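# Three arms place ball in high cup, reseat frame

## Task

Get the ball into the cup on top of the tall post, and return the frame to its proper spot resting on its supports. Both must stay put by themselves at the end, without any arm holding them; then open the grippers and bring the arms away.

## Robot and tools

Robots: three identical i2rt Big YAM arms named arm1, arm2 and arm3. Each has six revolute joints, a two-finger gripper and a wrist camera that, with joints 1 and 6 at zero and the hand level and facing forward, rides on top of the hand looking toward the fingertips. Reach is roughly 1.0 m from the joint1 axis. Joints move at different speeds, so the hand can sweep a wide, curved path between postures. Two room cameras, cam_high and cam_low, are fixed and not on any arm.

Frames: a single shared scene frame, origin on the floor, +z up. The hand point (URDF link pinch) is midway between the fingertips; its z axis runs along the fingers and the fingers close along its y axis. Each arm's foot pose is never printed. Camera calibration (K, distortion, T_world_to_cam, pos_world) is given per camera; room cameras can be off by a couple of degrees and several millimetres, and wrist camera poses inherit errors from reported joint angles.

execute_actions: argument actions is a list holding at most one action object. That object has up to three keys, arm1, arm2, arm3; each holds a joints object mapping joint names to absolute targets (not offsets). Names and ranges: joint1_rad -2.879..2.879 (rotation about the foot, positive counter-clockwise seen from above, 0 points the way the foot faces); joint2_rad 0..3.141 (shoulder, 0 is upper arm lying back roughly horizontal, increasing lifts it up then forward); joint3_rad 0..3.019 (elbow, 0 folded, increasing opens); joint4_rad -1.692..1.57 (hand pitch, positive tips fingers up); joint5_rad -1.57..1.57 (hand yaw, positive toward the arm's right); joint6_rad -2.094..2.094 (hand roll, positive clockwise viewed from behind the hand); gripper_m 0..0.093 metres of fingertip gap. Angles in radians. Done tolerances: ±0.045, ±0.14, ±0.09, ±0.055, ±0.03, ±0.035 rad and ±0.003 m. You may include any subset of joints and arms; all start together and finish independently. Omitted joints may keep driving at an earlier target. Example: {"arm1": {"joints": {"gripper_m": 0.05}}, "arm2": {"joints": {"joint1_rad": 0.3}}}. Optional cameras: a list from arm1_cam_wrist, arm2_cam_wrist, arm3_cam_wrist, cam_high, cam_low, all; omitted, null or ["all"] gives every camera, [] gives none. An unknown key, camera name or out-of-range value rejects the whole call with nothing moving. An empty actions list only reports state and images. One action lasts at most 15 s.

wait: seconds from 0 to 10; nothing new is commanded and the scene continues; returns state and images like an empty action.

zoom_image: camera plus region [x0, y0, x1, y1] in pixels of that camera's latest full image, origin top-left, at most 504 by 504; returns a finer view.

read_manual: optional section, only "licences"; returns licence text, moves nothing.

finished_scene: scene number (1 or 2); closes the current scene irreversibly once the last command has been held, reports success and gives the next task. Replying with no tool call ends everything.

Reading results: joint_positions are reported angles and gap. joint_status tells how each commanded motion of the last accepted action ended. off_target: stopped short and may still be pushing. contact_stop or time_out: the joint settles and holds where it stopped; a timed-out joint may keep a target within 0.375, 0.375, 0.113, 0.225, 0.075, 0.3 rad (joints 1-6) of its position and keep pushing, listed under on_its_own, and will move on if freed. To relieve that push, command the joint's reported position. not_followed, with a "joint command not followed" line and usually a cause, means the self/inter-arm collision check blocked that arm's joint targets (the gripper part still runs); the arm may retry them on later actions until given acceptable targets. on_its_own lists uncommanded behaviour; "held at" is the held target, not the actual position. Joint torques are raw drive outputs in joint order, with per-arm offset, scale and noise; friction can mimic or mask load. A target very near the current position may not move the joint. A joint holding weight may sag. If any result reports a stop, the rest of your execute_actions, wait and finished_scene calls in that reply are skipped.

Hazards: the arms do not stop on contact and can press very hard. Robots squeezing against each other fails and ends the run; hard impacts may too. The collision check can react late and ignores fingers, gripper housings and wrist cameras, and nothing in the state reports robot-robot contact (an object touching a robot is fine). Arms do not wait for one another. Sustained pushing or holding heats motors: MOTOR HOT warns from 85 °C; at 100 °C that arm and its gripper go limp and fall (OVER-TEMPERATURE FAULT, with limit_stop_at_motor_heat in joint_status; resend targets afterwards). Heat builds while you think too. The scene keeps running during each reply, with arms holding their last command. Loose objects may occasionally get nudged. Avoid dropping, slipping, slamming, pushing objects out of the work area or onto the floor, which fails the task. Quicker robot motion is better.

Each tool is called after "Emit:" by a JSON object that holds its "fn" and its "kwargs".

## Session

I'll start by looking at the scene.

Emit:
{"fn": "execute_actions", "kwargs": {"actions": []}}

Scene clock: 0.00 s.
Joint torques (N m, as the arm reports them, + toward a larger angle): no reading
arm1.joint_positions: joint1_rad=-0.213 joint2_rad=+0.540 joint3_rad=+1.332 joint4_rad=-1.302 joint5_rad=-0.182 joint6_rad=-0.222 gripper_m=+0.095
arm1.joint_status: not commanded
arm1.hand: x=+1.2366 y=+0.0202 z=+1.3455 quat_wxyz=(-0.038, +0.859, +0.039, -0.508) (m; scene frame)
arm2.joint_positions: joint1_rad=+0.457 joint2_rad=+0.625 joint3_rad=+1.406 joint4_rad=-1.314 joint5_rad=+0.223 joint6_rad=+0.463 gripper_m=+0.094
arm2.joint_status: not commanded
arm2.hand: x=-0.5557 y=+1.0902 z=+1.3454 quat_wxyz=(-0.485, -0.489, -0.713, +0.133) (m; scene frame)
arm3.joint_positions: joint1_rad=+0.435 joint2_rad=+0.565 joint3_rad=+1.304 joint4_rad=-1.252 joint5_rad=+0.227 joint6_rad=+0.023 gripper_m=+0.095
arm3.joint_status: not commanded
arm3.hand: x=-0.6679 y=-1.0269 z=+1.3419 quat_wxyz=(-0.431, +0.533, -0.675, -0.272) (m; scene frame)
pictures: arm1_cam_wrist, arm2_cam_wrist, arm3_cam_wrist, cam_high, cam_low
Images, in order (width x height): arm1_cam_wrist 504x504, arm2_cam_wrist 504x504, arm3_cam_wrist 504x504, cam_high 504x504, cam_low 504x504.

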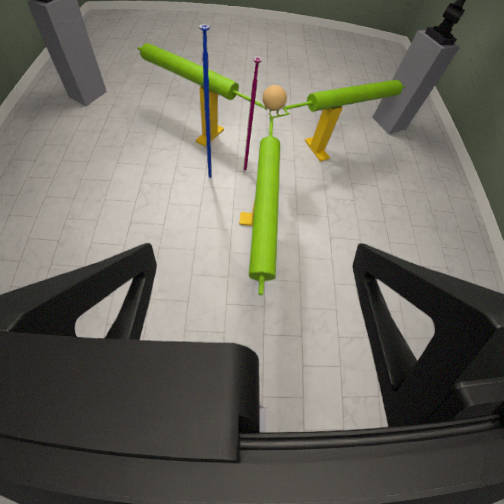

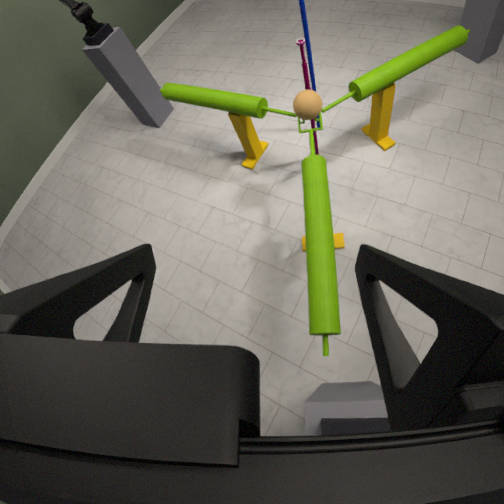

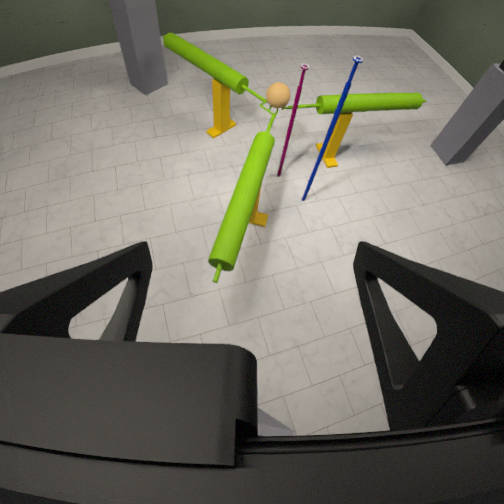

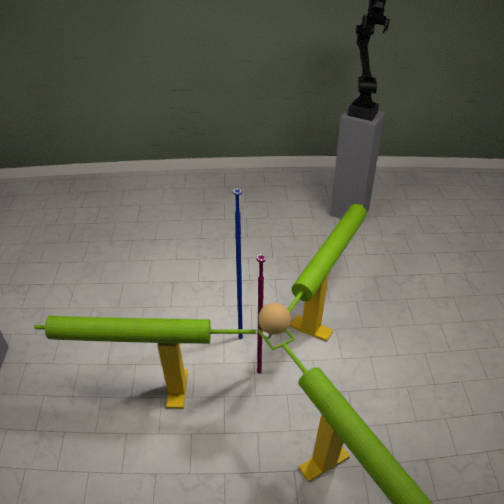

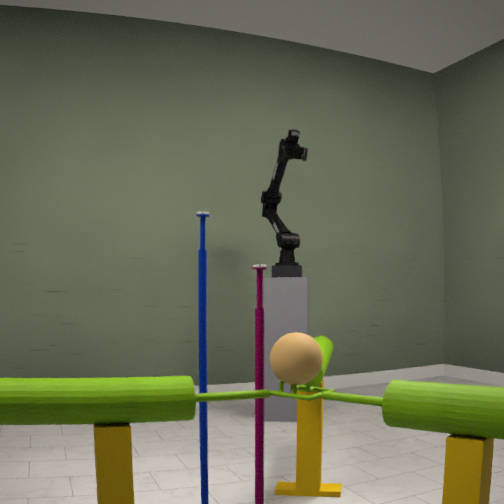

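Emit:
{"fn": "zoom_image", "kwargs": {"camera": "cam_high", "region": [200, 170, 360, 400]}}

Emit:
{"fn": "zoom_image", "kwargs": {"camera": "cam_low", "region": [180, 190, 400, 430]}}

Emit:
{"fn": "zoom_image", "kwargs": {"camera": "arm2_cam_wrist", "region": [250, 20, 380, 170]}}

Emit:
{"fn": "zoom_image", "kwargs": {"camera": "arm1_cam_wrist", "region": [190, 10, 340, 190]}}

Emit:
{"fn": "zoom_image", "kwargs": {"camera": "arm3_cam_wrist", "region": [230, 40, 380, 210]}}

Region (200, 170, 360, 400) of cam_high's 504x504 image, scaled by 2.191, with more detail than that image has; it fills the left 351 columns of this view, and the rest is white.

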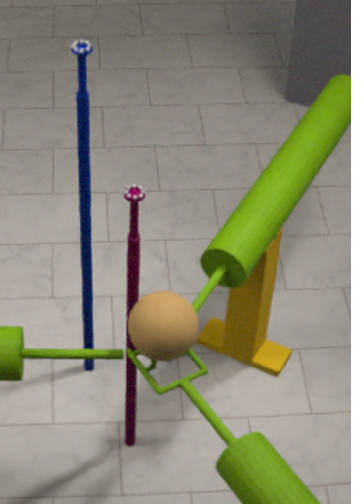

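Region (180, 190, 400, 430) of cam_low's 504x504 image, scaled by 2.100, with more detail than that image has; it fills the left 462 columns of this view, and the rest is white.

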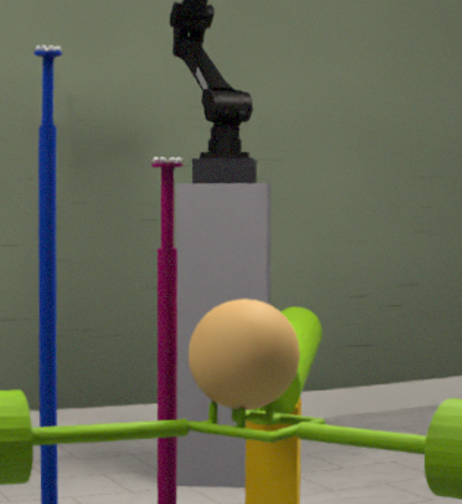

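Region (250, 20, 380, 170) of arm2_cam_wrist's 504x504 image, scaled by 3.360, with more detail than that image has; it fills the left 437 columns of this view, and the rest is white.

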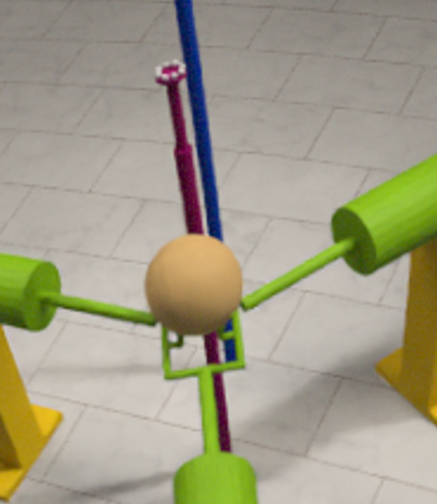

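Region (190, 10, 340, 190) of arm1_cam_wrist's 504x504 image, scaled by 2.800, with more detail than that image has.

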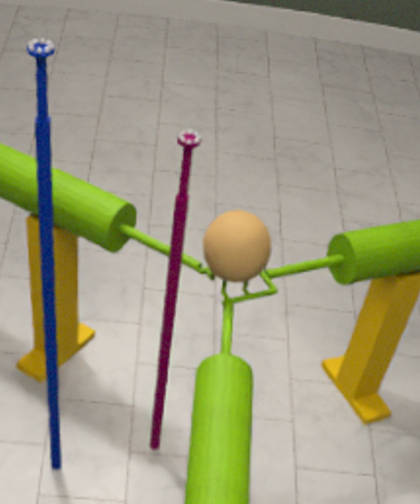

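Region (230, 40, 380, 210) of arm3_cam_wrist's 504x504 image, scaled by 2.965, with more detail than that image has; it fills the left 445 columns of this view, and the rest is white.

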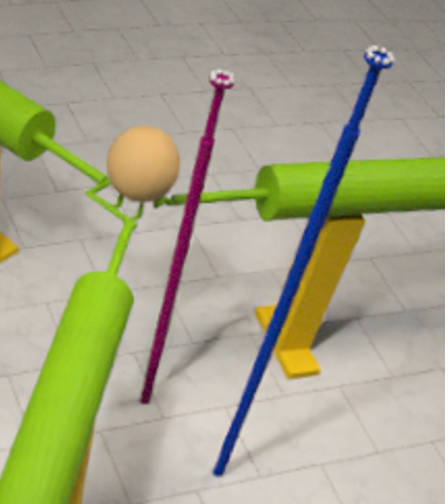

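Emit:
{"fn": "zoom_image", "kwargs": {"camera": "arm1_cam_wrist", "region": [220, 200, 310, 310]}}

Emit:
{"fn": "zoom_image", "kwargs": {"camera": "arm2_cam_wrist", "region": [280, 220, 380, 420]}}

Emit:
{"fn": "zoom_image", "kwargs": {"camera": "arm3_cam_wrist", "region": [190, 190, 290, 300]}}

Emit:
{"fn": "zoom_image", "kwargs": {"camera": "cam_high", "region": [20, 300, 230, 420]}}

Emit:
{"fn": "zoom_image", "kwargs": {"camera": "cam_high", "region": [245, 290, 315, 370]}}

Emit:
{"fn": "zoom_image", "kwargs": {"camera": "cam_low", "region": [250, 360, 350, 420]}}

Region (220, 200, 310, 310) of arm1_cam_wrist's 504x504 image, scaled by 4.582, with more detail than that image has; it fills the left 412 columns of this view, and the rest is white.

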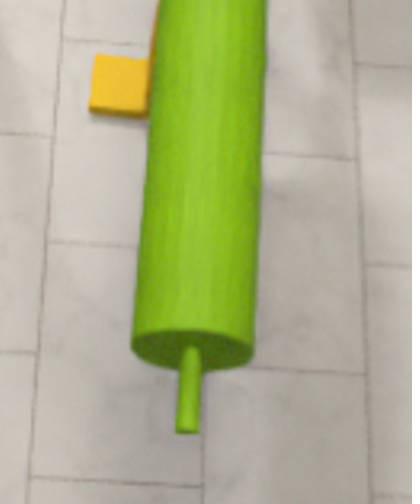

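Region (280, 220, 380, 420) of arm2_cam_wrist's 504x504 image, scaled by 2.520, with more detail than that image has.

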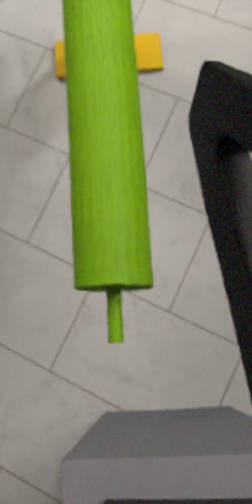

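Region (190, 190, 290, 300) of arm3_cam_wrist's 504x504 image, scaled by 4.582, with more detail than that image has; it fills the left 458 columns of this view, and the rest is white.

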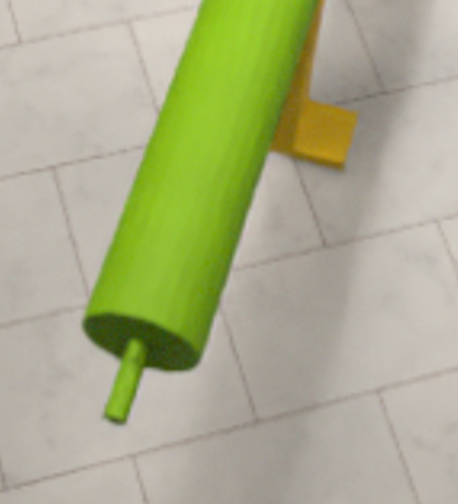

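Region (20, 300, 230, 420) of cam_high's 504x504 image, scaled by 2.400, with more detail than that image has; it fills the top 288 rows of this view, and the rest is white.

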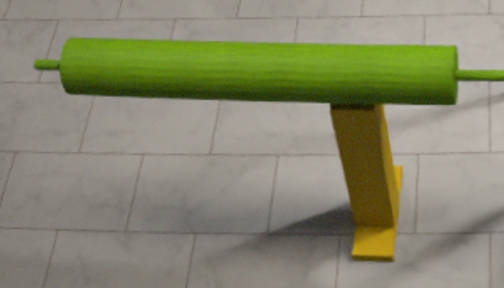

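Region (245, 290, 315, 370) of cam_high's 504x504 image, scaled by 6.300, with more detail than that image has; it fills the left 441 columns of this view, and the rest is white.

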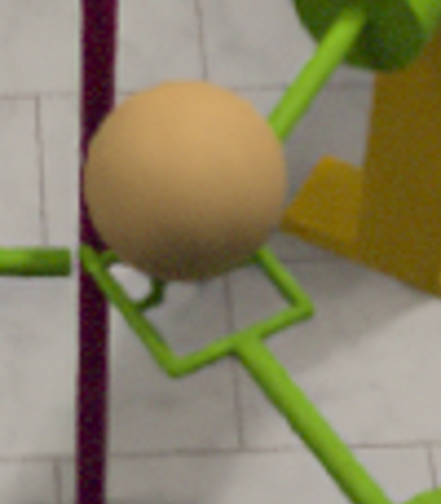

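Region (250, 360, 350, 420) of cam_low's 504x504 image, scaled by 5.040, with more detail than that image has; it fills the top 302 rows of this view, and the rest is white.

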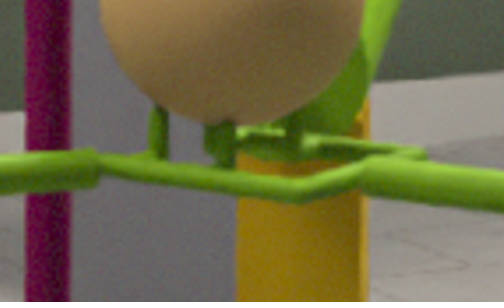

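Emit:
{"fn": "execute_actions", "kwargs": {"actions": [{"arm1": {"joints": {"joint1_rad": -0.205, "joint2_rad": 2.33, "joint3_rad": 1.425, "joint4_rad": -0.666, "joint5_rad": 0, "joint6_rad": -0.194, "gripper_m": 0.093}}, "arm2": {"joints": {"joint1_rad": 0.351, "joint2_rad": 2.03, "joint3_rad": 0.565, "joint4_rad": -0.106, "joint5_rad": 0, "joint6_rad": 0.365, "gripper_m": 0.093}}, "arm3": {"joints": {"joint1_rad": 0.313, "joint2_rad": 2.33, "joint3_rad": 1.412, "joint4_rad": -0.653, "joint5_rad": 0, "joint6_rad": 0.35, "gripper_m": 0.093}}}]}}

Scene clock: 122.17 s.
Joint torques (N m, as the arm reports them, + toward a larger angle): arm1=[ -0.89 -23.63   7.36   0.59   0.02   0.04] | arm2=[  0.73 -11.03   0.29   0.31  -0.01  -0.2 ] | arm3=[ -1.71 -17.14   6.01   0.29  -0.02   0.17]
arm1.joint_positions: joint1_rad=-0.213 joint2_rad=+2.321 joint3_rad=+1.413 joint4_rad=-0.673 joint5_rad=-0.003 joint6_rad=-0.207 gripper_m=+0.093
arm1.joint_status: all done
arm1.hand: x=+0.9033 y=+0.1320 z=+0.6237 quat_wxyz=(+0.003, +1.000, -0.015, +0.004) (m; scene frame)
arm2.joint_positions: joint1_rad=+0.357 joint2_rad=+2.027 joint3_rad=+0.565 joint4_rad=-0.121 joint5_rad=+0.002 joint6_rad=+0.380 gripper_m=+0.093
arm2.joint_status: all done
arm2.hand: x=-0.5072 y=+1.0670 z=+0.6072 quat_wxyz=(+0.006, -0.519, -0.855, +0.000) (m; scene frame)
arm3.joint_positions: joint1_rad=+0.321 joint2_rad=+2.316 joint3_rad=+1.404 joint4_rad=-0.662 joint5_rad=+0.004 joint6_rad=+0.341 gripper_m=+0.093
arm3.joint_status: all done
arm3.hand: x=-0.6162 y=-0.7054 z=+0.6263 quat_wxyz=(+0.000, +0.496, -0.869, +0.004) (m; scene frame)
pictures: arm1_cam_wrist, arm2_cam_wrist, arm3_cam_wrist, cam_high, cam_low
camera_calibration (this result's frames):
arm1_cam_wrist: T_world_to_cam=[[0.0246495, 0.999547, -0.0172613, -0.144092], [0.824413, -0.0105581, 0.56589, -1.08818], [0.565452, -0.0281794, -0.8243, 0.128178], [0, 0, 0, 1]] pos_world=[0.828184, 0.136149, 0.718961]
arm2_cam_wrist: T_world_to_cam=[[-0.890605, -0.454741, -0.00570604, 0.0377857], [-0.370727, 0.718682, 0.588266, -1.30725], [-0.263408, 0.526029, -0.808647, -0.0787223], [0, 0, 0, 1]] pos_world=[-0.471717, 0.998092, 0.705569]
arm3_cam_wrist: T_world_to_cam=[[0.864734, -0.502007, 0.0149869, 0.167169], [-0.410177, -0.688704, 0.597865, -1.11169], [-0.28981, -0.523141, -0.801457, 0.0744876], [0, 0, 0, 1]] pos_world=[-0.578957, -0.642734, 0.721831]
Images, in order (width x height): arm1_cam_wrist 504x504, arm2_cam_wrist 504x504, arm3_cam_wrist 504x504, cam_high 504x504, cam_low 504x504.

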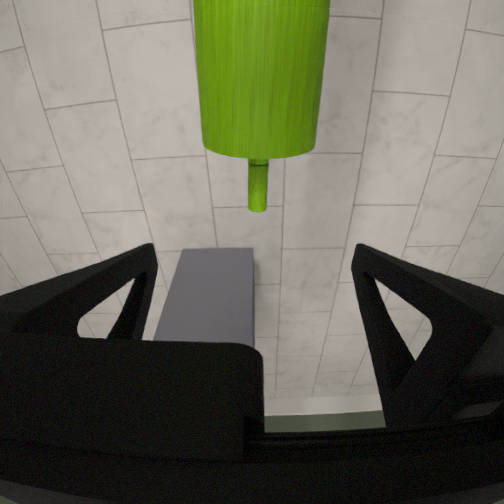

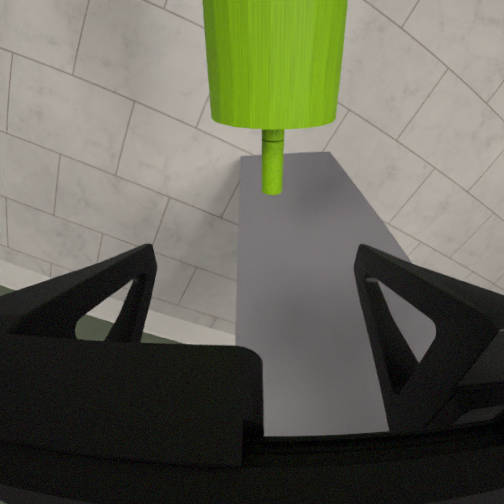

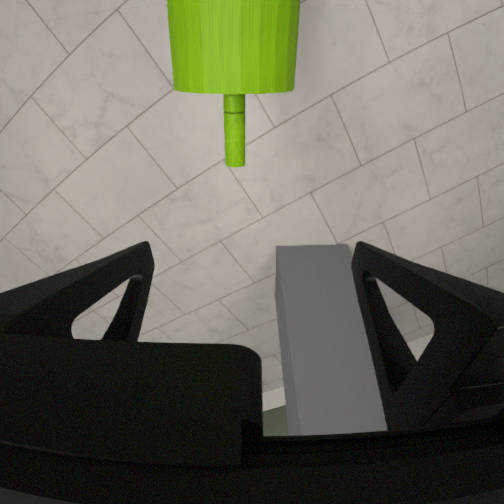

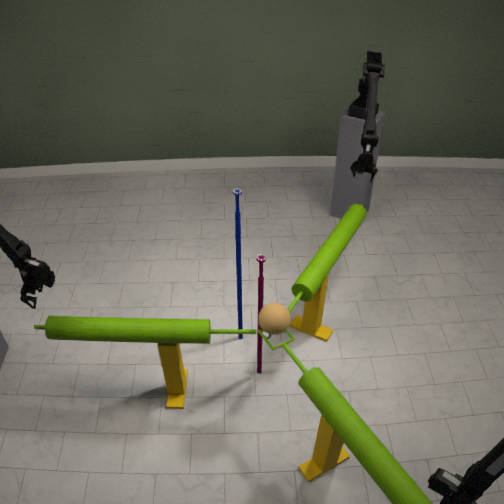

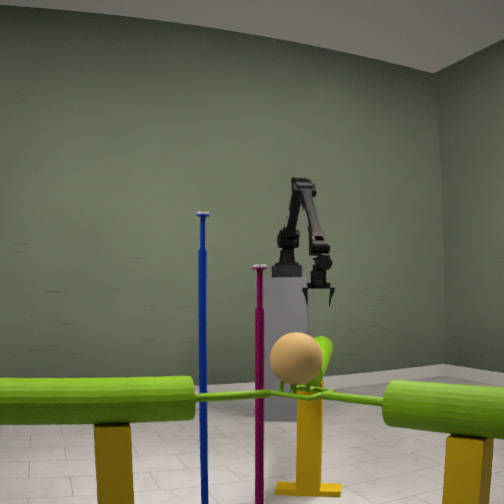

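Emit:
{"fn": "zoom_image", "kwargs": {"camera": "arm1_cam_wrist", "region": [190, 110, 330, 230]}}

Emit:
{"fn": "zoom_image", "kwargs": {"camera": "arm2_cam_wrist", "region": [200, 90, 350, 210]}}

Emit:
{"fn": "zoom_image", "kwargs": {"camera": "arm3_cam_wrist", "region": [160, 60, 310, 180]}}

Region (190, 110, 330, 230) of arm1_cam_wrist's 504x504 image, scaled by 3.600, with more detail than that image has; it fills the top 432 rows of this view, and the rest is white.

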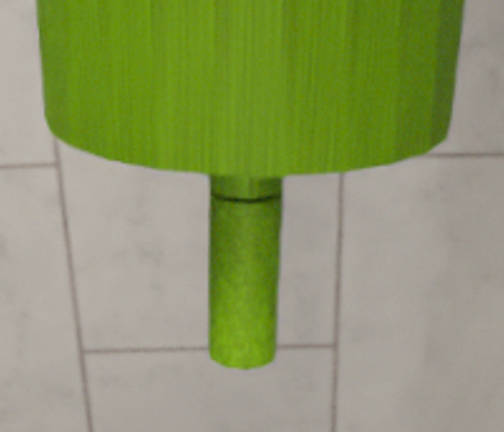

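Region (200, 90, 350, 210) of arm2_cam_wrist's 504x504 image, scaled by 3.360, with more detail than that image has; it fills the top 403 rows of this view, and the rest is white.

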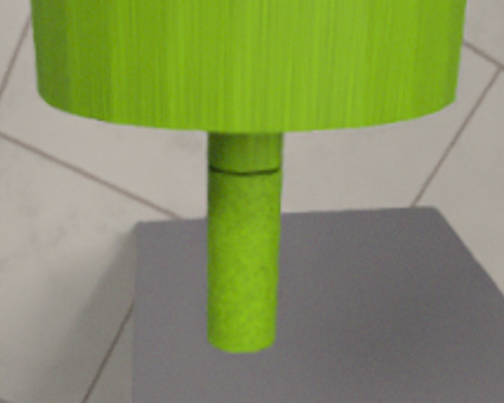

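Region (160, 60, 310, 180) of arm3_cam_wrist's 504x504 image, scaled by 3.360, with more detail than that image has; it fills the top 403 rows of this view, and the rest is white.

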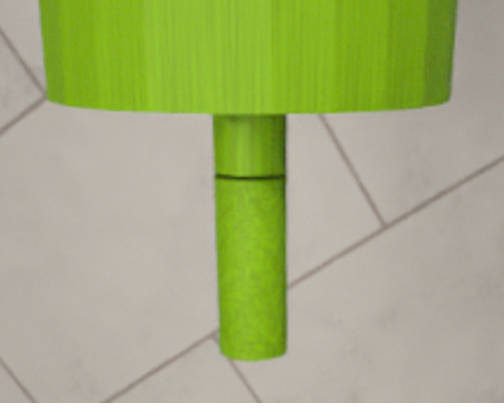

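Emit:
{"fn": "execute_actions", "kwargs": {"actions": [{"arm1": {"joints": {"joint1_rad": -0.245, "joint2_rad": 2.483, "joint3_rad": 1.28, "joint4_rad": -0.374, "joint5_rad": 0, "joint6_rad": -0.237}}, "arm2": {"joints": {"joint1_rad": 0.347, "joint2_rad": 2.38, "joint3_rad": 0.558, "joint4_rad": 0.26, "joint5_rad": 0, "joint6_rad": 0.352}}, "arm3": {"joints": {"joint1_rad": 0.364, "joint2_rad": 2.534, "joint3_rad": 1.422, "joint4_rad": -0.454, "joint5_rad": 0, "joint6_rad": 0.398}}}], "cameras": ["arm1_cam_wrist", "arm2_cam_wrist", "arm3_cam_wrist"]}}

Scene clock: 243.33 s.
Joint torques (N m, as the arm reports them, + toward a larger angle): arm1=[ -1.89 -22.91   4.49   0.52   0.02  -0.18] | arm2=[  0.25 -11.16  -3.55   0.39  -0.03  -0.19] | arm3=[ -0.43 -19.13   4.62   0.29   0.01   0.16]
arm1.joint_positions: joint1_rad=-0.236 joint2_rad=+2.487 joint3_rad=+1.272 joint4_rad=-0.385 joint5_rad=-0.003 joint6_rad=-0.223 gripper_m=+0.093
arm1.joint_status: all done
arm1.hand: x=+0.9771 y=+0.1259 z=+0.5123 quat_wxyz=(+0.005, +1.000, -0.019, +0.014) (m; scene frame)
arm2.joint_positions: joint1_rad=+0.357 joint2_rad=+2.381 joint3_rad=+0.565 joint4_rad=+0.246 joint5_rad=+0.002 joint6_rad=+0.367 gripper_m=+0.093
arm2.joint_status: all done
arm2.hand: x=-0.5359 y=+1.0918 z=+0.5180 quat_wxyz=(+0.000, -0.513, -0.858, +0.001) (m; scene frame)
arm3.joint_positions: joint1_rad=+0.362 joint2_rad=+2.541 joint3_rad=+1.411 joint4_rad=-0.466 joint5_rad=+0.003 joint6_rad=+0.388 gripper_m=+0.093
arm3.joint_status: all done
arm3.hand: x=-0.6435 y=-0.7334 z=+0.5091 quat_wxyz=(+0.007, +0.492, -0.870, +0.012) (m; scene frame)
pictures: arm1_cam_wrist, arm2_cam_wrist, arm3_cam_wrist
camera_calibration (this result's frames):
arm1_cam_wrist: T_world_to_cam=[[0.0322488, 0.99925, -0.0214399, -0.146992], [0.813524, -0.0137811, 0.581367, -1.08297], [0.580636, -0.0361903, -0.813359, -0.0250199], [0, 0, 0, 1]] pos_world=[0.900292, 0.131052, 0.606103]
arm2_cam_wrist: T_world_to_cam=[[-0.884737, -0.465977, -0.0103034, 0.0407781], [-0.385186, 0.718537, 0.579082, -1.28604], [-0.262436, 0.516304, -0.815204, -0.156863], [0, 0, 0, 1]] pos_world=[-0.500454, 1.02406, 0.617269]
arm3_cam_wrist: T_world_to_cam=[[0.861129, -0.507895, 0.0223261, 0.168108], [-0.412884, -0.673066, 0.613603, -1.07035], [-0.296619, -0.53761, -0.789299, -0.0632239], [0, 0, 0, 1]] pos_world=[-0.605448, -0.669028, 0.603118]
Images, in order (width x height): arm1_cam_wrist 504x504, arm2_cam_wrist 504x504, arm3_cam_wrist 504x504.

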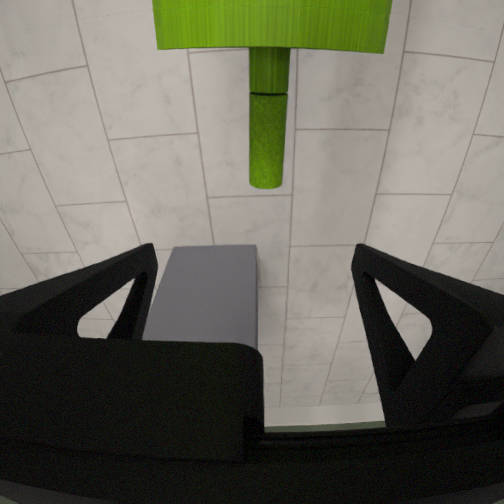

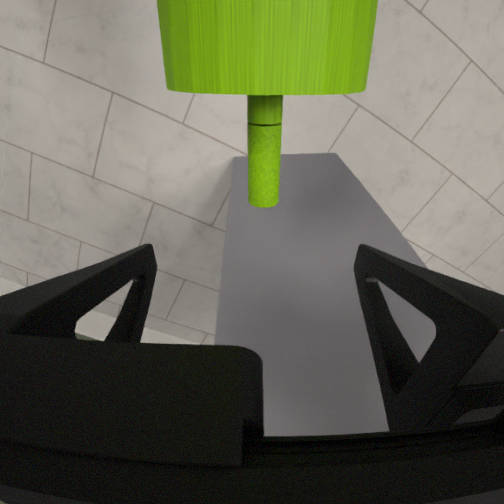

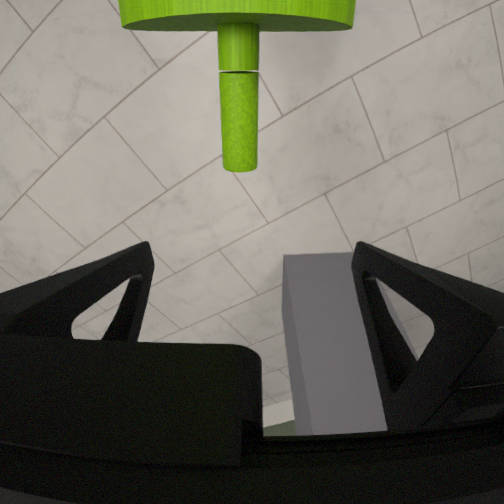

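Emit:
{"fn": "execute_actions", "kwargs": {"actions": [{"arm1": {"joints": {"joint1_rad": -0.249, "joint2_rad": 2.58, "joint3_rad": 1.357, "joint4_rad": -0.324}}, "arm2": {"joints": {"joint1_rad": 0.333, "joint2_rad": 2.535, "joint3_rad": 0.632, "joint4_rad": 0.345, "joint6_rad": 0.344}}, "arm3": {"joints": {"joint1_rad": 0.36, "joint2_rad": 2.626, "joint3_rad": 1.499, "joint4_rad": -0.418}}}], "cameras": []}}

Emit:
{"fn": "execute_actions", "kwargs": {"actions": [{"arm1": {"joints": {"joint2_rad": 2.678, "joint3_rad": 1.421, "joint4_rad": -0.29}}, "arm2": {"joints": {"joint2_rad": 2.665, "joint3_rad": 0.712, "joint4_rad": 0.395}}, "arm3": {"joints": {"joint2_rad": 2.722, "joint3_rad": 1.565, "joint4_rad": -0.388}}}], "cameras": ["arm1_cam_wrist", "arm2_cam_wrist", "arm3_cam_wrist"]}}

Scene clock: 345.80 s.
Joint torques (N m, as the arm reports them, + toward a larger angle): arm1=[ -2.52 -21.24   5.02   0.68   0.03  -0.2 ] | arm2=[  0.6  -11.93  -3.7    0.06   0.    -0.2 ] | arm3=[ -0.78 -15.92   5.45   0.34   0.     0.15]
arm1.joint_positions: joint1_rad=-0.236 joint2_rad=+2.552 joint3_rad=+1.346 joint4_rad=-0.331 joint5_rad=-0.003 joint6_rad=-0.223 gripper_m=+0.093
arm1.joint_status: all done
arm1.hand: x=+0.9484 y=+0.1336 z=+0.4911 quat_wxyz=(-0.003, +1.000, -0.019, -0.017) (m; scene frame)
arm2.joint_positions: joint1_rad=+0.341 joint2_rad=+2.536 joint3_rad=+0.635 joint4_rad=+0.334 joint5_rad=+0.002 joint6_rad=+0.359 gripper_m=+0.093
arm2.joint_status: all done
arm2.hand: x=-0.5392 y=+1.0895 z=+0.4750 quat_wxyz=(-0.002, -0.517, -0.856, +0.001) (m; scene frame)
arm3.joint_positions: joint1_rad=+0.362 joint2_rad=+2.589 joint3_rad=+1.481 joint4_rad=-0.426 joint5_rad=+0.003 joint6_rad=+0.389 gripper_m=+0.093
arm3.joint_status: all done
arm3.hand: x=-0.6389 y=-0.7040 z=+0.4955 quat_wxyz=(-0.012, +0.492, -0.870, -0.012) (m; scene frame)
pictures: none
No camera images: the call's "cameras" was empty. Leave "cameras" out to get every camera's image.

Scene clock: 346.87 s.
Joint torques (N m, as the arm reports them, + toward a larger angle): arm1=[ -2.1  -22.18   4.39   0.49   0.03  -0.14] | arm2=[  0.1  -12.05  -4.18  -0.09   0.    -0.18] | arm3=[ -1.02 -17.49   4.75   0.36   0.01   0.15]
arm1.joint_positions: joint1_rad=-0.236 joint2_rad=+2.660 joint3_rad=+1.411 joint4_rad=-0.297 joint5_rad=-0.003 joint6_rad=-0.224 gripper_m=+0.093
arm1.joint_status: all done
arm1.hand: x=+0.9516 y=+0.1327 z=+0.4464 quat_wxyz=(-0.002, +1.000, -0.018, -0.013) (m; scene frame)
arm2.joint_positions: joint1_rad=+0.341 joint2_rad=+2.664 joint3_rad=+0.714 joint4_rad=+0.386 joint5_rad=+0.002 joint6_rad=+0.358 gripper_m=+0.093
arm2.joint_status: all done
arm2.hand: x=-0.5389 y=+1.0892 z=+0.4355 quat_wxyz=(-0.003, -0.516, -0.856, +0.001) (m; scene frame)
arm3.joint_positions: joint1_rad=+0.362 joint2_rad=+2.700 joint3_rad=+1.550 joint4_rad=-0.396 joint5_rad=+0.003 joint6_rad=+0.389 gripper_m=+0.093
arm3.joint_status: all done
arm3.hand: x=-0.6396 y=-0.7082 z=+0.4480 quat_wxyz=(-0.008, +0.492, -0.870, -0.007) (m; scene frame)
pictures: arm1_cam_wrist, arm2_cam_wrist, arm3_cam_wrist
camera_calibration (this result's frames):
arm1_cam_wrist: T_world_to_cam=[[0.031077, 0.999475, -0.00915551, -0.158765], [0.842828, -0.0212803, 0.537762, -1.03123], [0.537285, -0.0244286, -0.843047, -0.0105976], [0, 0, 0, 1]] pos_world=[0.879776, 0.136478, 0.544168]
arm2_cam_wrist: T_world_to_cam=[[-0.887861, -0.45994, -0.0126151, 0.0288474], [-0.383028, 0.723644, 0.574133, -1.23981], [-0.254938, 0.514582, -0.818665, -0.216134], [0, 0, 0, 1]] pos_world=[-0.50437, 1.02167, 0.535238]
arm3_cam_wrist: T_world_to_cam=[[0.860857, -0.508831, 0.00389441, 0.186311], [-0.417606, -0.702105, 0.576762, -1.02137], [-0.29074, -0.498137, -0.816903, -0.0526371], [0, 0, 0, 1]] pos_world=[-0.602222, -0.648529, 0.545364]
Images, in order (width x height): arm1_cam_wrist 504x504, arm2_cam_wrist 504x504, arm3_cam_wrist 504x504.

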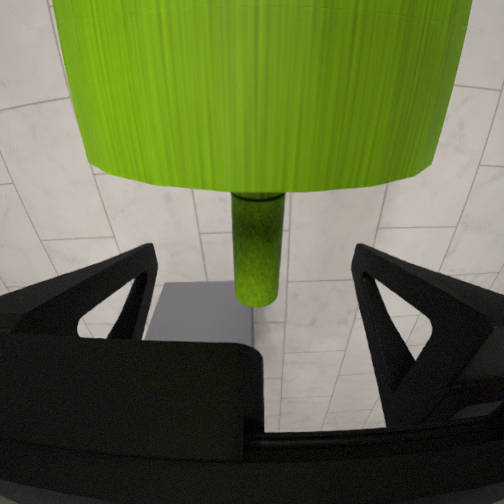

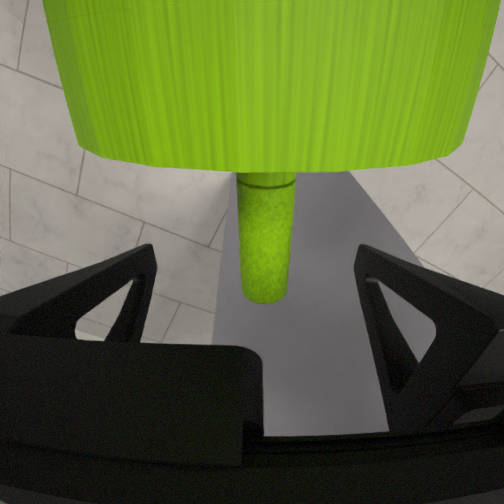

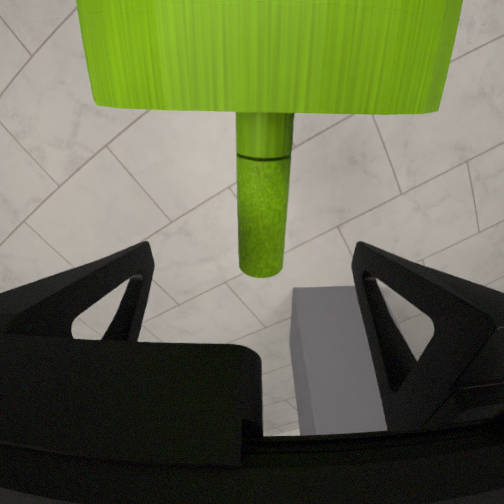

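Emit:
{"fn": "execute_actions", "kwargs": {"actions": [{"arm1": {"joints": {"joint1_rad": -0.24, "joint2_rad": 2.72, "joint3_rad": 1.485, "joint4_rad": -0.352}}, "arm2": {"joints": {"joint1_rad": 0.301, "joint2_rad": 2.66, "joint3_rad": 0.75, "joint4_rad": 0.33, "joint6_rad": 0.315}}, "arm3": {"joints": {"joint1_rad": 0.337, "joint2_rad": 2.77, "joint3_rad": 1.643, "joint4_rad": -0.46, "joint6_rad": 0.355}}}], "cameras": ["arm1_cam_wrist", "arm2_cam_wrist", "arm3_cam_wrist"]}}

Scene clock: 400.53 s.
Joint torques (N m, as the arm reports them, + toward a larger angle): arm1=[ -1.72 -21.47   5.49  -0.16   0.08  -0.18] | arm2=[  0.56 -12.81  -3.44  -0.71   0.    -0.17] | arm3=[ -1.67 -17.28   6.    -0.52   0.     0.  ]
arm1.joint_positions: joint1_rad=-0.236 joint2_rad=+2.687 joint3_rad=+1.464 joint4_rad=-0.341 joint5_rad=-0.003 joint6_rad=-0.224 gripper_m=+0.093
arm1.joint_status: all done
arm1.hand: x=+0.9435 y=+0.1349 z=+0.4400 quat_wxyz=(+0.000, +1.000, -0.018, -0.004) (m; scene frame)
arm2.joint_positions: joint1_rad=+0.306 joint2_rad=+2.664 joint3_rad=+0.745 joint4_rad=+0.344 joint5_rad=+0.002 joint6_rad=+0.330 gripper_m=+0.093
arm2.joint_status: all done
arm2.hand: x=-0.5388 y=+1.0770 z=+0.4313 quat_wxyz=(+0.002, -0.519, -0.855, +0.000) (m; scene frame)
arm3.joint_positions: joint1_rad=+0.345 joint2_rad=+2.732 joint3_rad=+1.616 joint4_rad=-0.448 joint5_rad=+0.003 joint6_rad=+0.365 gripper_m=+0.093
arm3.joint_status: all done
arm3.hand: x=-0.6288 y=-0.6996 z=+0.4416 quat_wxyz=(-0.003, +0.496, -0.869, +0.000) (m; scene frame)
pictures: arm1_cam_wrist, arm2_cam_wrist, arm3_cam_wrist
camera_calibration (this result's frames):
arm1_cam_wrist: T_world_to_cam=[[0.0312627, 0.999425, -0.013143, -0.159136], [0.833588, -0.0188152, 0.552066, -1.01886], [0.551501, -0.0282149, -0.833697, -0.0285882], [0, 0, 0, 1]] pos_world=[0.870052, 0.139067, 0.536553]
arm2_cam_wrist: T_world_to_cam=[[-0.891255, -0.45341, -0.00911228, 0.0128446], [-0.373201, 0.721879, 0.582761, -1.22509], [-0.257652, 0.52279, -0.812592, -0.226211], [0, 0, 0, 1]] pos_world=[-0.504043, 1.00846, 0.530237]
arm3_cam_wrist: T_world_to_cam=[[0.864725, -0.502129, 0.0108563, 0.185536], [-0.410774, -0.694633, 0.59055, -1.00374], [-0.288991, -0.515122, -0.806928, -0.0656582], [0, 0, 0, 1]] pos_world=[-0.591722, -0.637889, 0.537761]
Images, in order (width x height): arm1_cam_wrist 504x504, arm2_cam_wrist 504x504, arm3_cam_wrist 504x504.

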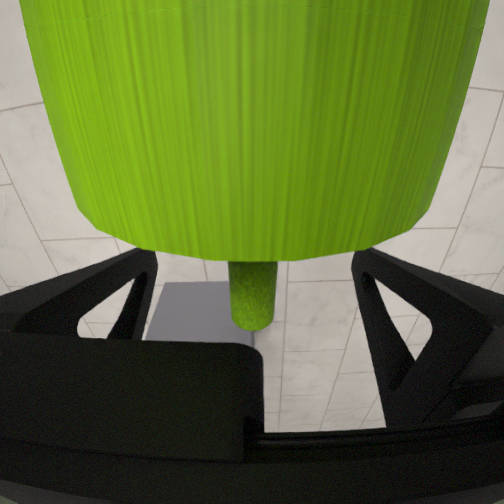

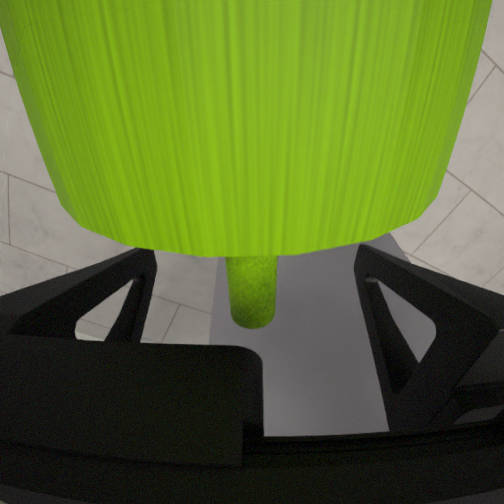

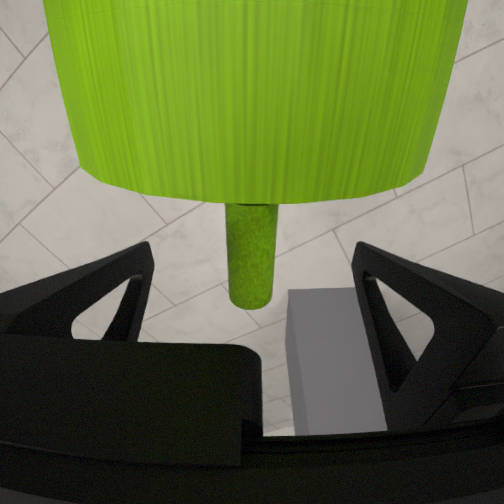

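Emit:
{"fn": "execute_actions", "kwargs": {"actions": [{"arm1": {"joints": {"joint2_rad": 2.736, "gripper_m": 0.045}}, "arm2": {"joints": {"joint3_rad": 0.76, "gripper_m": 0.045}}, "arm3": {"joints": {"joint2_rad": 2.795, "joint3_rad": 1.682, "joint4_rad": -0.474, "gripper_m": 0.045}}}], "cameras": ["arm1_cam_wrist", "arm2_cam_wrist", "arm3_cam_wrist"]}}

Scene clock: 426.63 s.
Joint torques (N m, as the arm reports them, + toward a larger angle): arm1=[ -2.08 -20.76   5.32  -0.33   0.01  -0.18] | arm2=[  0.38 -13.1   -3.15  -0.61   0.    -0.2 ] | arm3=[ -1.59 -16.62   6.07  -0.54   0.01  -0.03]
arm1.joint_positions: joint1_rad=-0.236 joint2_rad=+2.705 joint3_rad=+1.464 joint4_rad=-0.341 joint5_rad=-0.003 joint6_rad=-0.224 gripper_m=+0.045
arm1.joint_status: all done
arm1.hand: x=+0.9522 y=+0.1326 z=+0.4311 quat_wxyz=(+0.003, +1.000, -0.018, +0.005) (m; scene frame)
arm2.joint_positions: joint1_rad=+0.306 joint2_rad=+2.664 joint3_rad=+0.753 joint4_rad=+0.343 joint5_rad=+0.002 joint6_rad=+0.329 gripper_m=+0.045
arm2.joint_status: all done
arm2.hand: x=-0.5356 y=+1.0740 z=+0.4303 quat_wxyz=(-0.001, -0.519, -0.855, +0.001) (m; scene frame)
arm3.joint_positions: joint1_rad=+0.345 joint2_rad=+2.755 joint3_rad=+1.654 joint4_rad=-0.462 joint5_rad=+0.003 joint6_rad=+0.364 gripper_m=+0.045
arm3.joint_status: all done
arm3.hand: x=-0.6276 y=-0.6922 z=+0.4354 quat_wxyz=(-0.003, +0.496, -0.868, -0.001) (m; scene frame)
pictures: arm1_cam_wrist, arm2_cam_wrist, arm3_cam_wrist
camera_calibration (this result's frames):
arm1_cam_wrist: T_world_to_cam=[[0.0315221, 0.999355, -0.017213, -0.155682], [0.823899, -0.0162303, 0.566505, -1.0186], [0.56586, -0.0320392, -0.823879, -0.0583079], [0, 0, 0, 1]] pos_world=[0.877121, 0.137182, 0.526321]
arm2_cam_wrist: T_world_to_cam=[[-0.890859, -0.454137, -0.0113848, 0.0162756], [-0.376632, 0.724345, 0.577471, -1.22332], [-0.254005, 0.518733, -0.816332, -0.216666], [0, 0, 0, 1]] pos_world=[-0.501278, 1.00589, 0.529747]
arm3_cam_wrist: T_world_to_cam=[[0.865106, -0.501484, 0.0103275, 0.189147], [-0.410396, -0.695833, 0.5894, -0.994515], [-0.288388, -0.514131, -0.807776, -0.0650007], [0, 0, 0, 1]] pos_world=[-0.590522, -0.630581, 0.531707]
Images, in order (width x height): arm1_cam_wrist 504x504, arm2_cam_wrist 504x504, arm3_cam_wrist 504x504.

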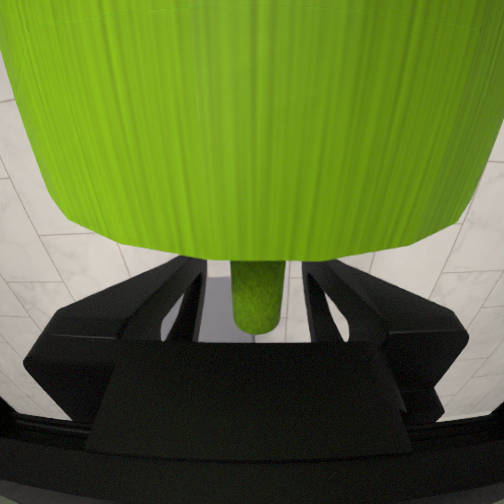

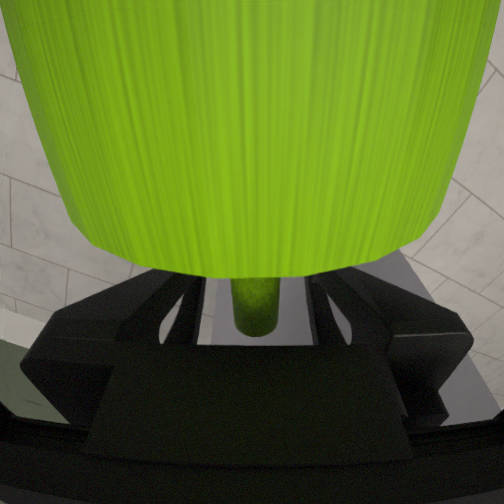

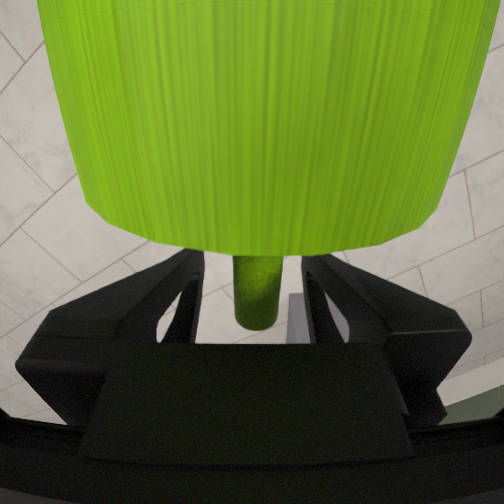

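Emit:
{"fn": "execute_actions", "kwargs": {"actions": [{"arm1": {"joints": {"joint2_rad": 2.705, "joint3_rad": 1.47, "gripper_m": 0}}, "arm2": {"joints": {"joint3_rad": 0.753, "gripper_m": 0}}, "arm3": {"joints": {"joint2_rad": 2.755, "joint3_rad": 1.66, "gripper_m": 0}}}], "cameras": []}}

Emit:
{"fn": "execute_actions", "kwargs": {"actions": [{"arm1": {"joints": {"joint1_rad": -0.236, "joint2_rad": 2.58, "joint3_rad": 1.395, "joint4_rad": -0.37}}, "arm2": {"joints": {"joint1_rad": 0.306, "joint2_rad": 2.525, "joint3_rad": 0.672, "joint4_rad": 0.28}}, "arm3": {"joints": {"joint1_rad": 0.345, "joint2_rad": 2.638, "joint3_rad": 1.59, "joint4_rad": -0.505}}}]}}

Scene clock: 547.23 s.
Joint torques (N m, as the arm reports them, + toward a larger angle): arm1=[ -2.06 -24.39   4.    -0.28  -0.02  -0.2 ] | arm2=[  0.72 -12.9   -3.76  -0.63   0.12  -0.05] | arm3=[ -1.53 -19.33   4.54  -0.43  -0.05  -0.02]
arm1.joint_positions: joint1_rad=-0.236 joint2_rad=+2.705 joint3_rad=+1.464 joint4_rad=-0.341 joint5_rad=-0.002 joint6_rad=-0.224 gripper_m=+0.018
arm1.joint_status: gripper_m off_target (ended at +0.018, target +0.000); the others done
arm1.hand: x=+0.9523 y=+0.1327 z=+0.4311 quat_wxyz=(+0.002, +1.000, -0.018, +0.005) (m; scene frame)
arm2.joint_positions: joint1_rad=+0.306 joint2_rad=+2.664 joint3_rad=+0.753 joint4_rad=+0.342 joint5_rad=-0.001 joint6_rad=+0.321 gripper_m=+0.019
arm2.joint_status: gripper_m off_target (ended at +0.019, target +0.000); the others done
arm2.hand: x=-0.5354 y=+1.0743 z=+0.4303 quat_wxyz=(-0.001, -0.516, -0.857, +0.000) (m; scene frame)
arm3.joint_positions: joint1_rad=+0.345 joint2_rad=+2.755 joint3_rad=+1.654 joint4_rad=-0.463 joint5_rad=+0.004 joint6_rad=+0.364 gripper_m=+0.019
arm3.joint_status: gripper_m off_target (ended at +0.019, target +0.000); the others done
arm3.hand: x=-0.6270 y=-0.6927 z=+0.4354 quat_wxyz=(-0.003, +0.495, -0.869, +0.000) (m; scene frame)
pictures: none
No camera images: the call's "cameras" was empty. Leave "cameras" out to get every camera's image.

Scene clock: 548.10 s.
Joint torques (N m, as the arm reports them, + toward a larger angle): arm1=[ -2.63 -27.7    3.64  -0.03  -0.05  -0.22] | arm2=[  1.28 -14.41  -4.87  -0.5    0.06  -0.08] | arm3=[ -1.08 -21.82   3.73  -0.61   0.05   0.04]
arm1.joint_positions: joint1_rad=-0.232 joint2_rad=+2.616 joint3_rad=+1.396 joint4_rad=-0.361 joint5_rad=-0.001 joint6_rad=-0.224 gripper_m=+0.018
arm1.joint_status: all done
arm1.hand: x=+0.9547 y=+0.1302 z=+0.4663 quat_wxyz=(+0.002, +1.000, -0.016, +0.005) (m; scene frame)
arm2.joint_positions: joint1_rad=+0.306 joint2_rad=+2.547 joint3_rad=+0.692 joint4_rad=+0.289 joint5_rad=+0.000 joint6_rad=+0.320 gripper_m=+0.019
arm2.joint_status: all done
arm2.hand: x=-0.5321 y=+1.0709 z=+0.4659 quat_wxyz=(-0.002, -0.515, -0.857, +0.001) (m; scene frame)
arm3.joint_positions: joint1_rad=+0.338 joint2_rad=+2.677 joint3_rad=+1.595 joint4_rad=-0.489 joint5_rad=+0.003 joint6_rad=+0.360 gripper_m=+0.019
arm3.joint_status: all done
arm3.hand: x=-0.6239 y=-0.6953 z=+0.4682 quat_wxyz=(-0.001, +0.495, -0.869, +0.002) (m; scene frame)
pictures: arm1_cam_wrist, arm2_cam_wrist, arm3_cam_wrist, cam_high, cam_low
camera_calibration (this result's frames):
arm1_cam_wrist: T_world_to_cam=[[0.0277004, 0.999493, -0.0157255, -0.149828], [0.823735, -0.0139116, 0.566804, -1.04086], [0.566297, -0.0286543, -0.823703, -0.0316958], [0, 0, 0, 1]] pos_world=[0.879493, 0.134364, 0.5615]
arm2_cam_wrist: T_world_to_cam=[[-0.886643, -0.462277, -0.0128091, 0.030017], [-0.384169, 0.720849, 0.57688, -1.2403], [-0.257445, 0.516408, -0.816728, -0.184332], [0, 0, 0, 1]] pos_world=[-0.497328, 1.00314, 0.565343]
arm3_cam_wrist: T_world_to_cam=[[0.863583, -0.504039, 0.0130013, 0.180107], [-0.411754, -0.690116, 0.595146, -1.01412], [-0.291005, -0.519311, -0.803512, -0.0463121], [0, 0, 0, 1]] pos_world=[-0.586583, -0.633132, 0.563998]
Images, in order (width x height): arm1_cam_wrist 504x504, arm2_cam_wrist 504x504, arm3_cam_wrist 504x504, cam_high 504x504, cam_low 504x504.

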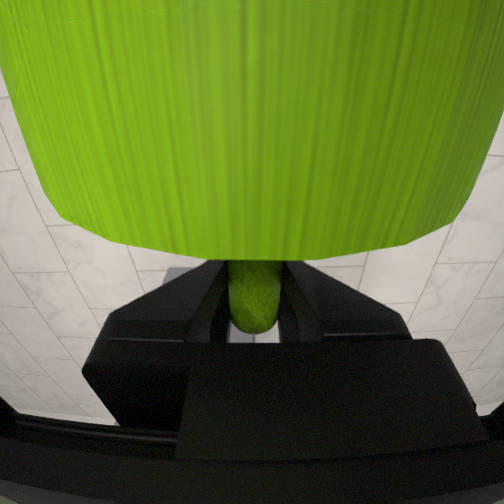

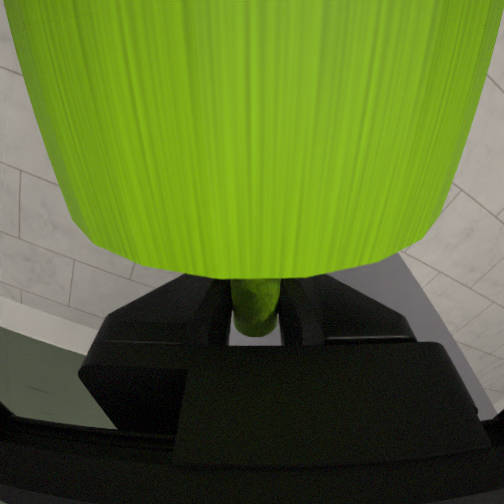

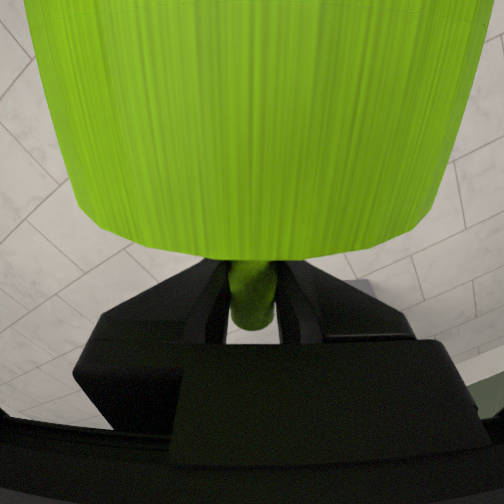

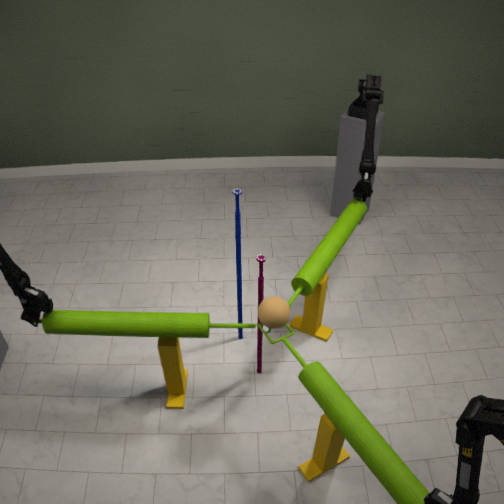

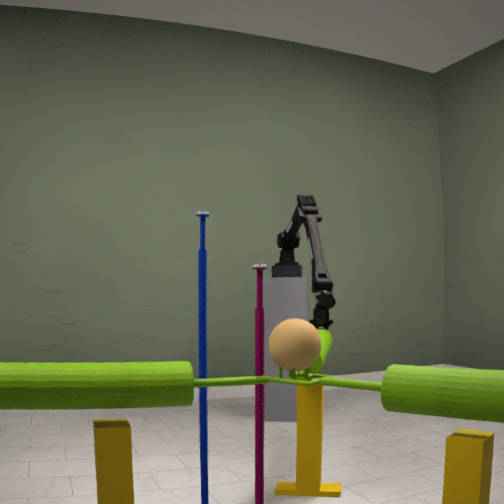

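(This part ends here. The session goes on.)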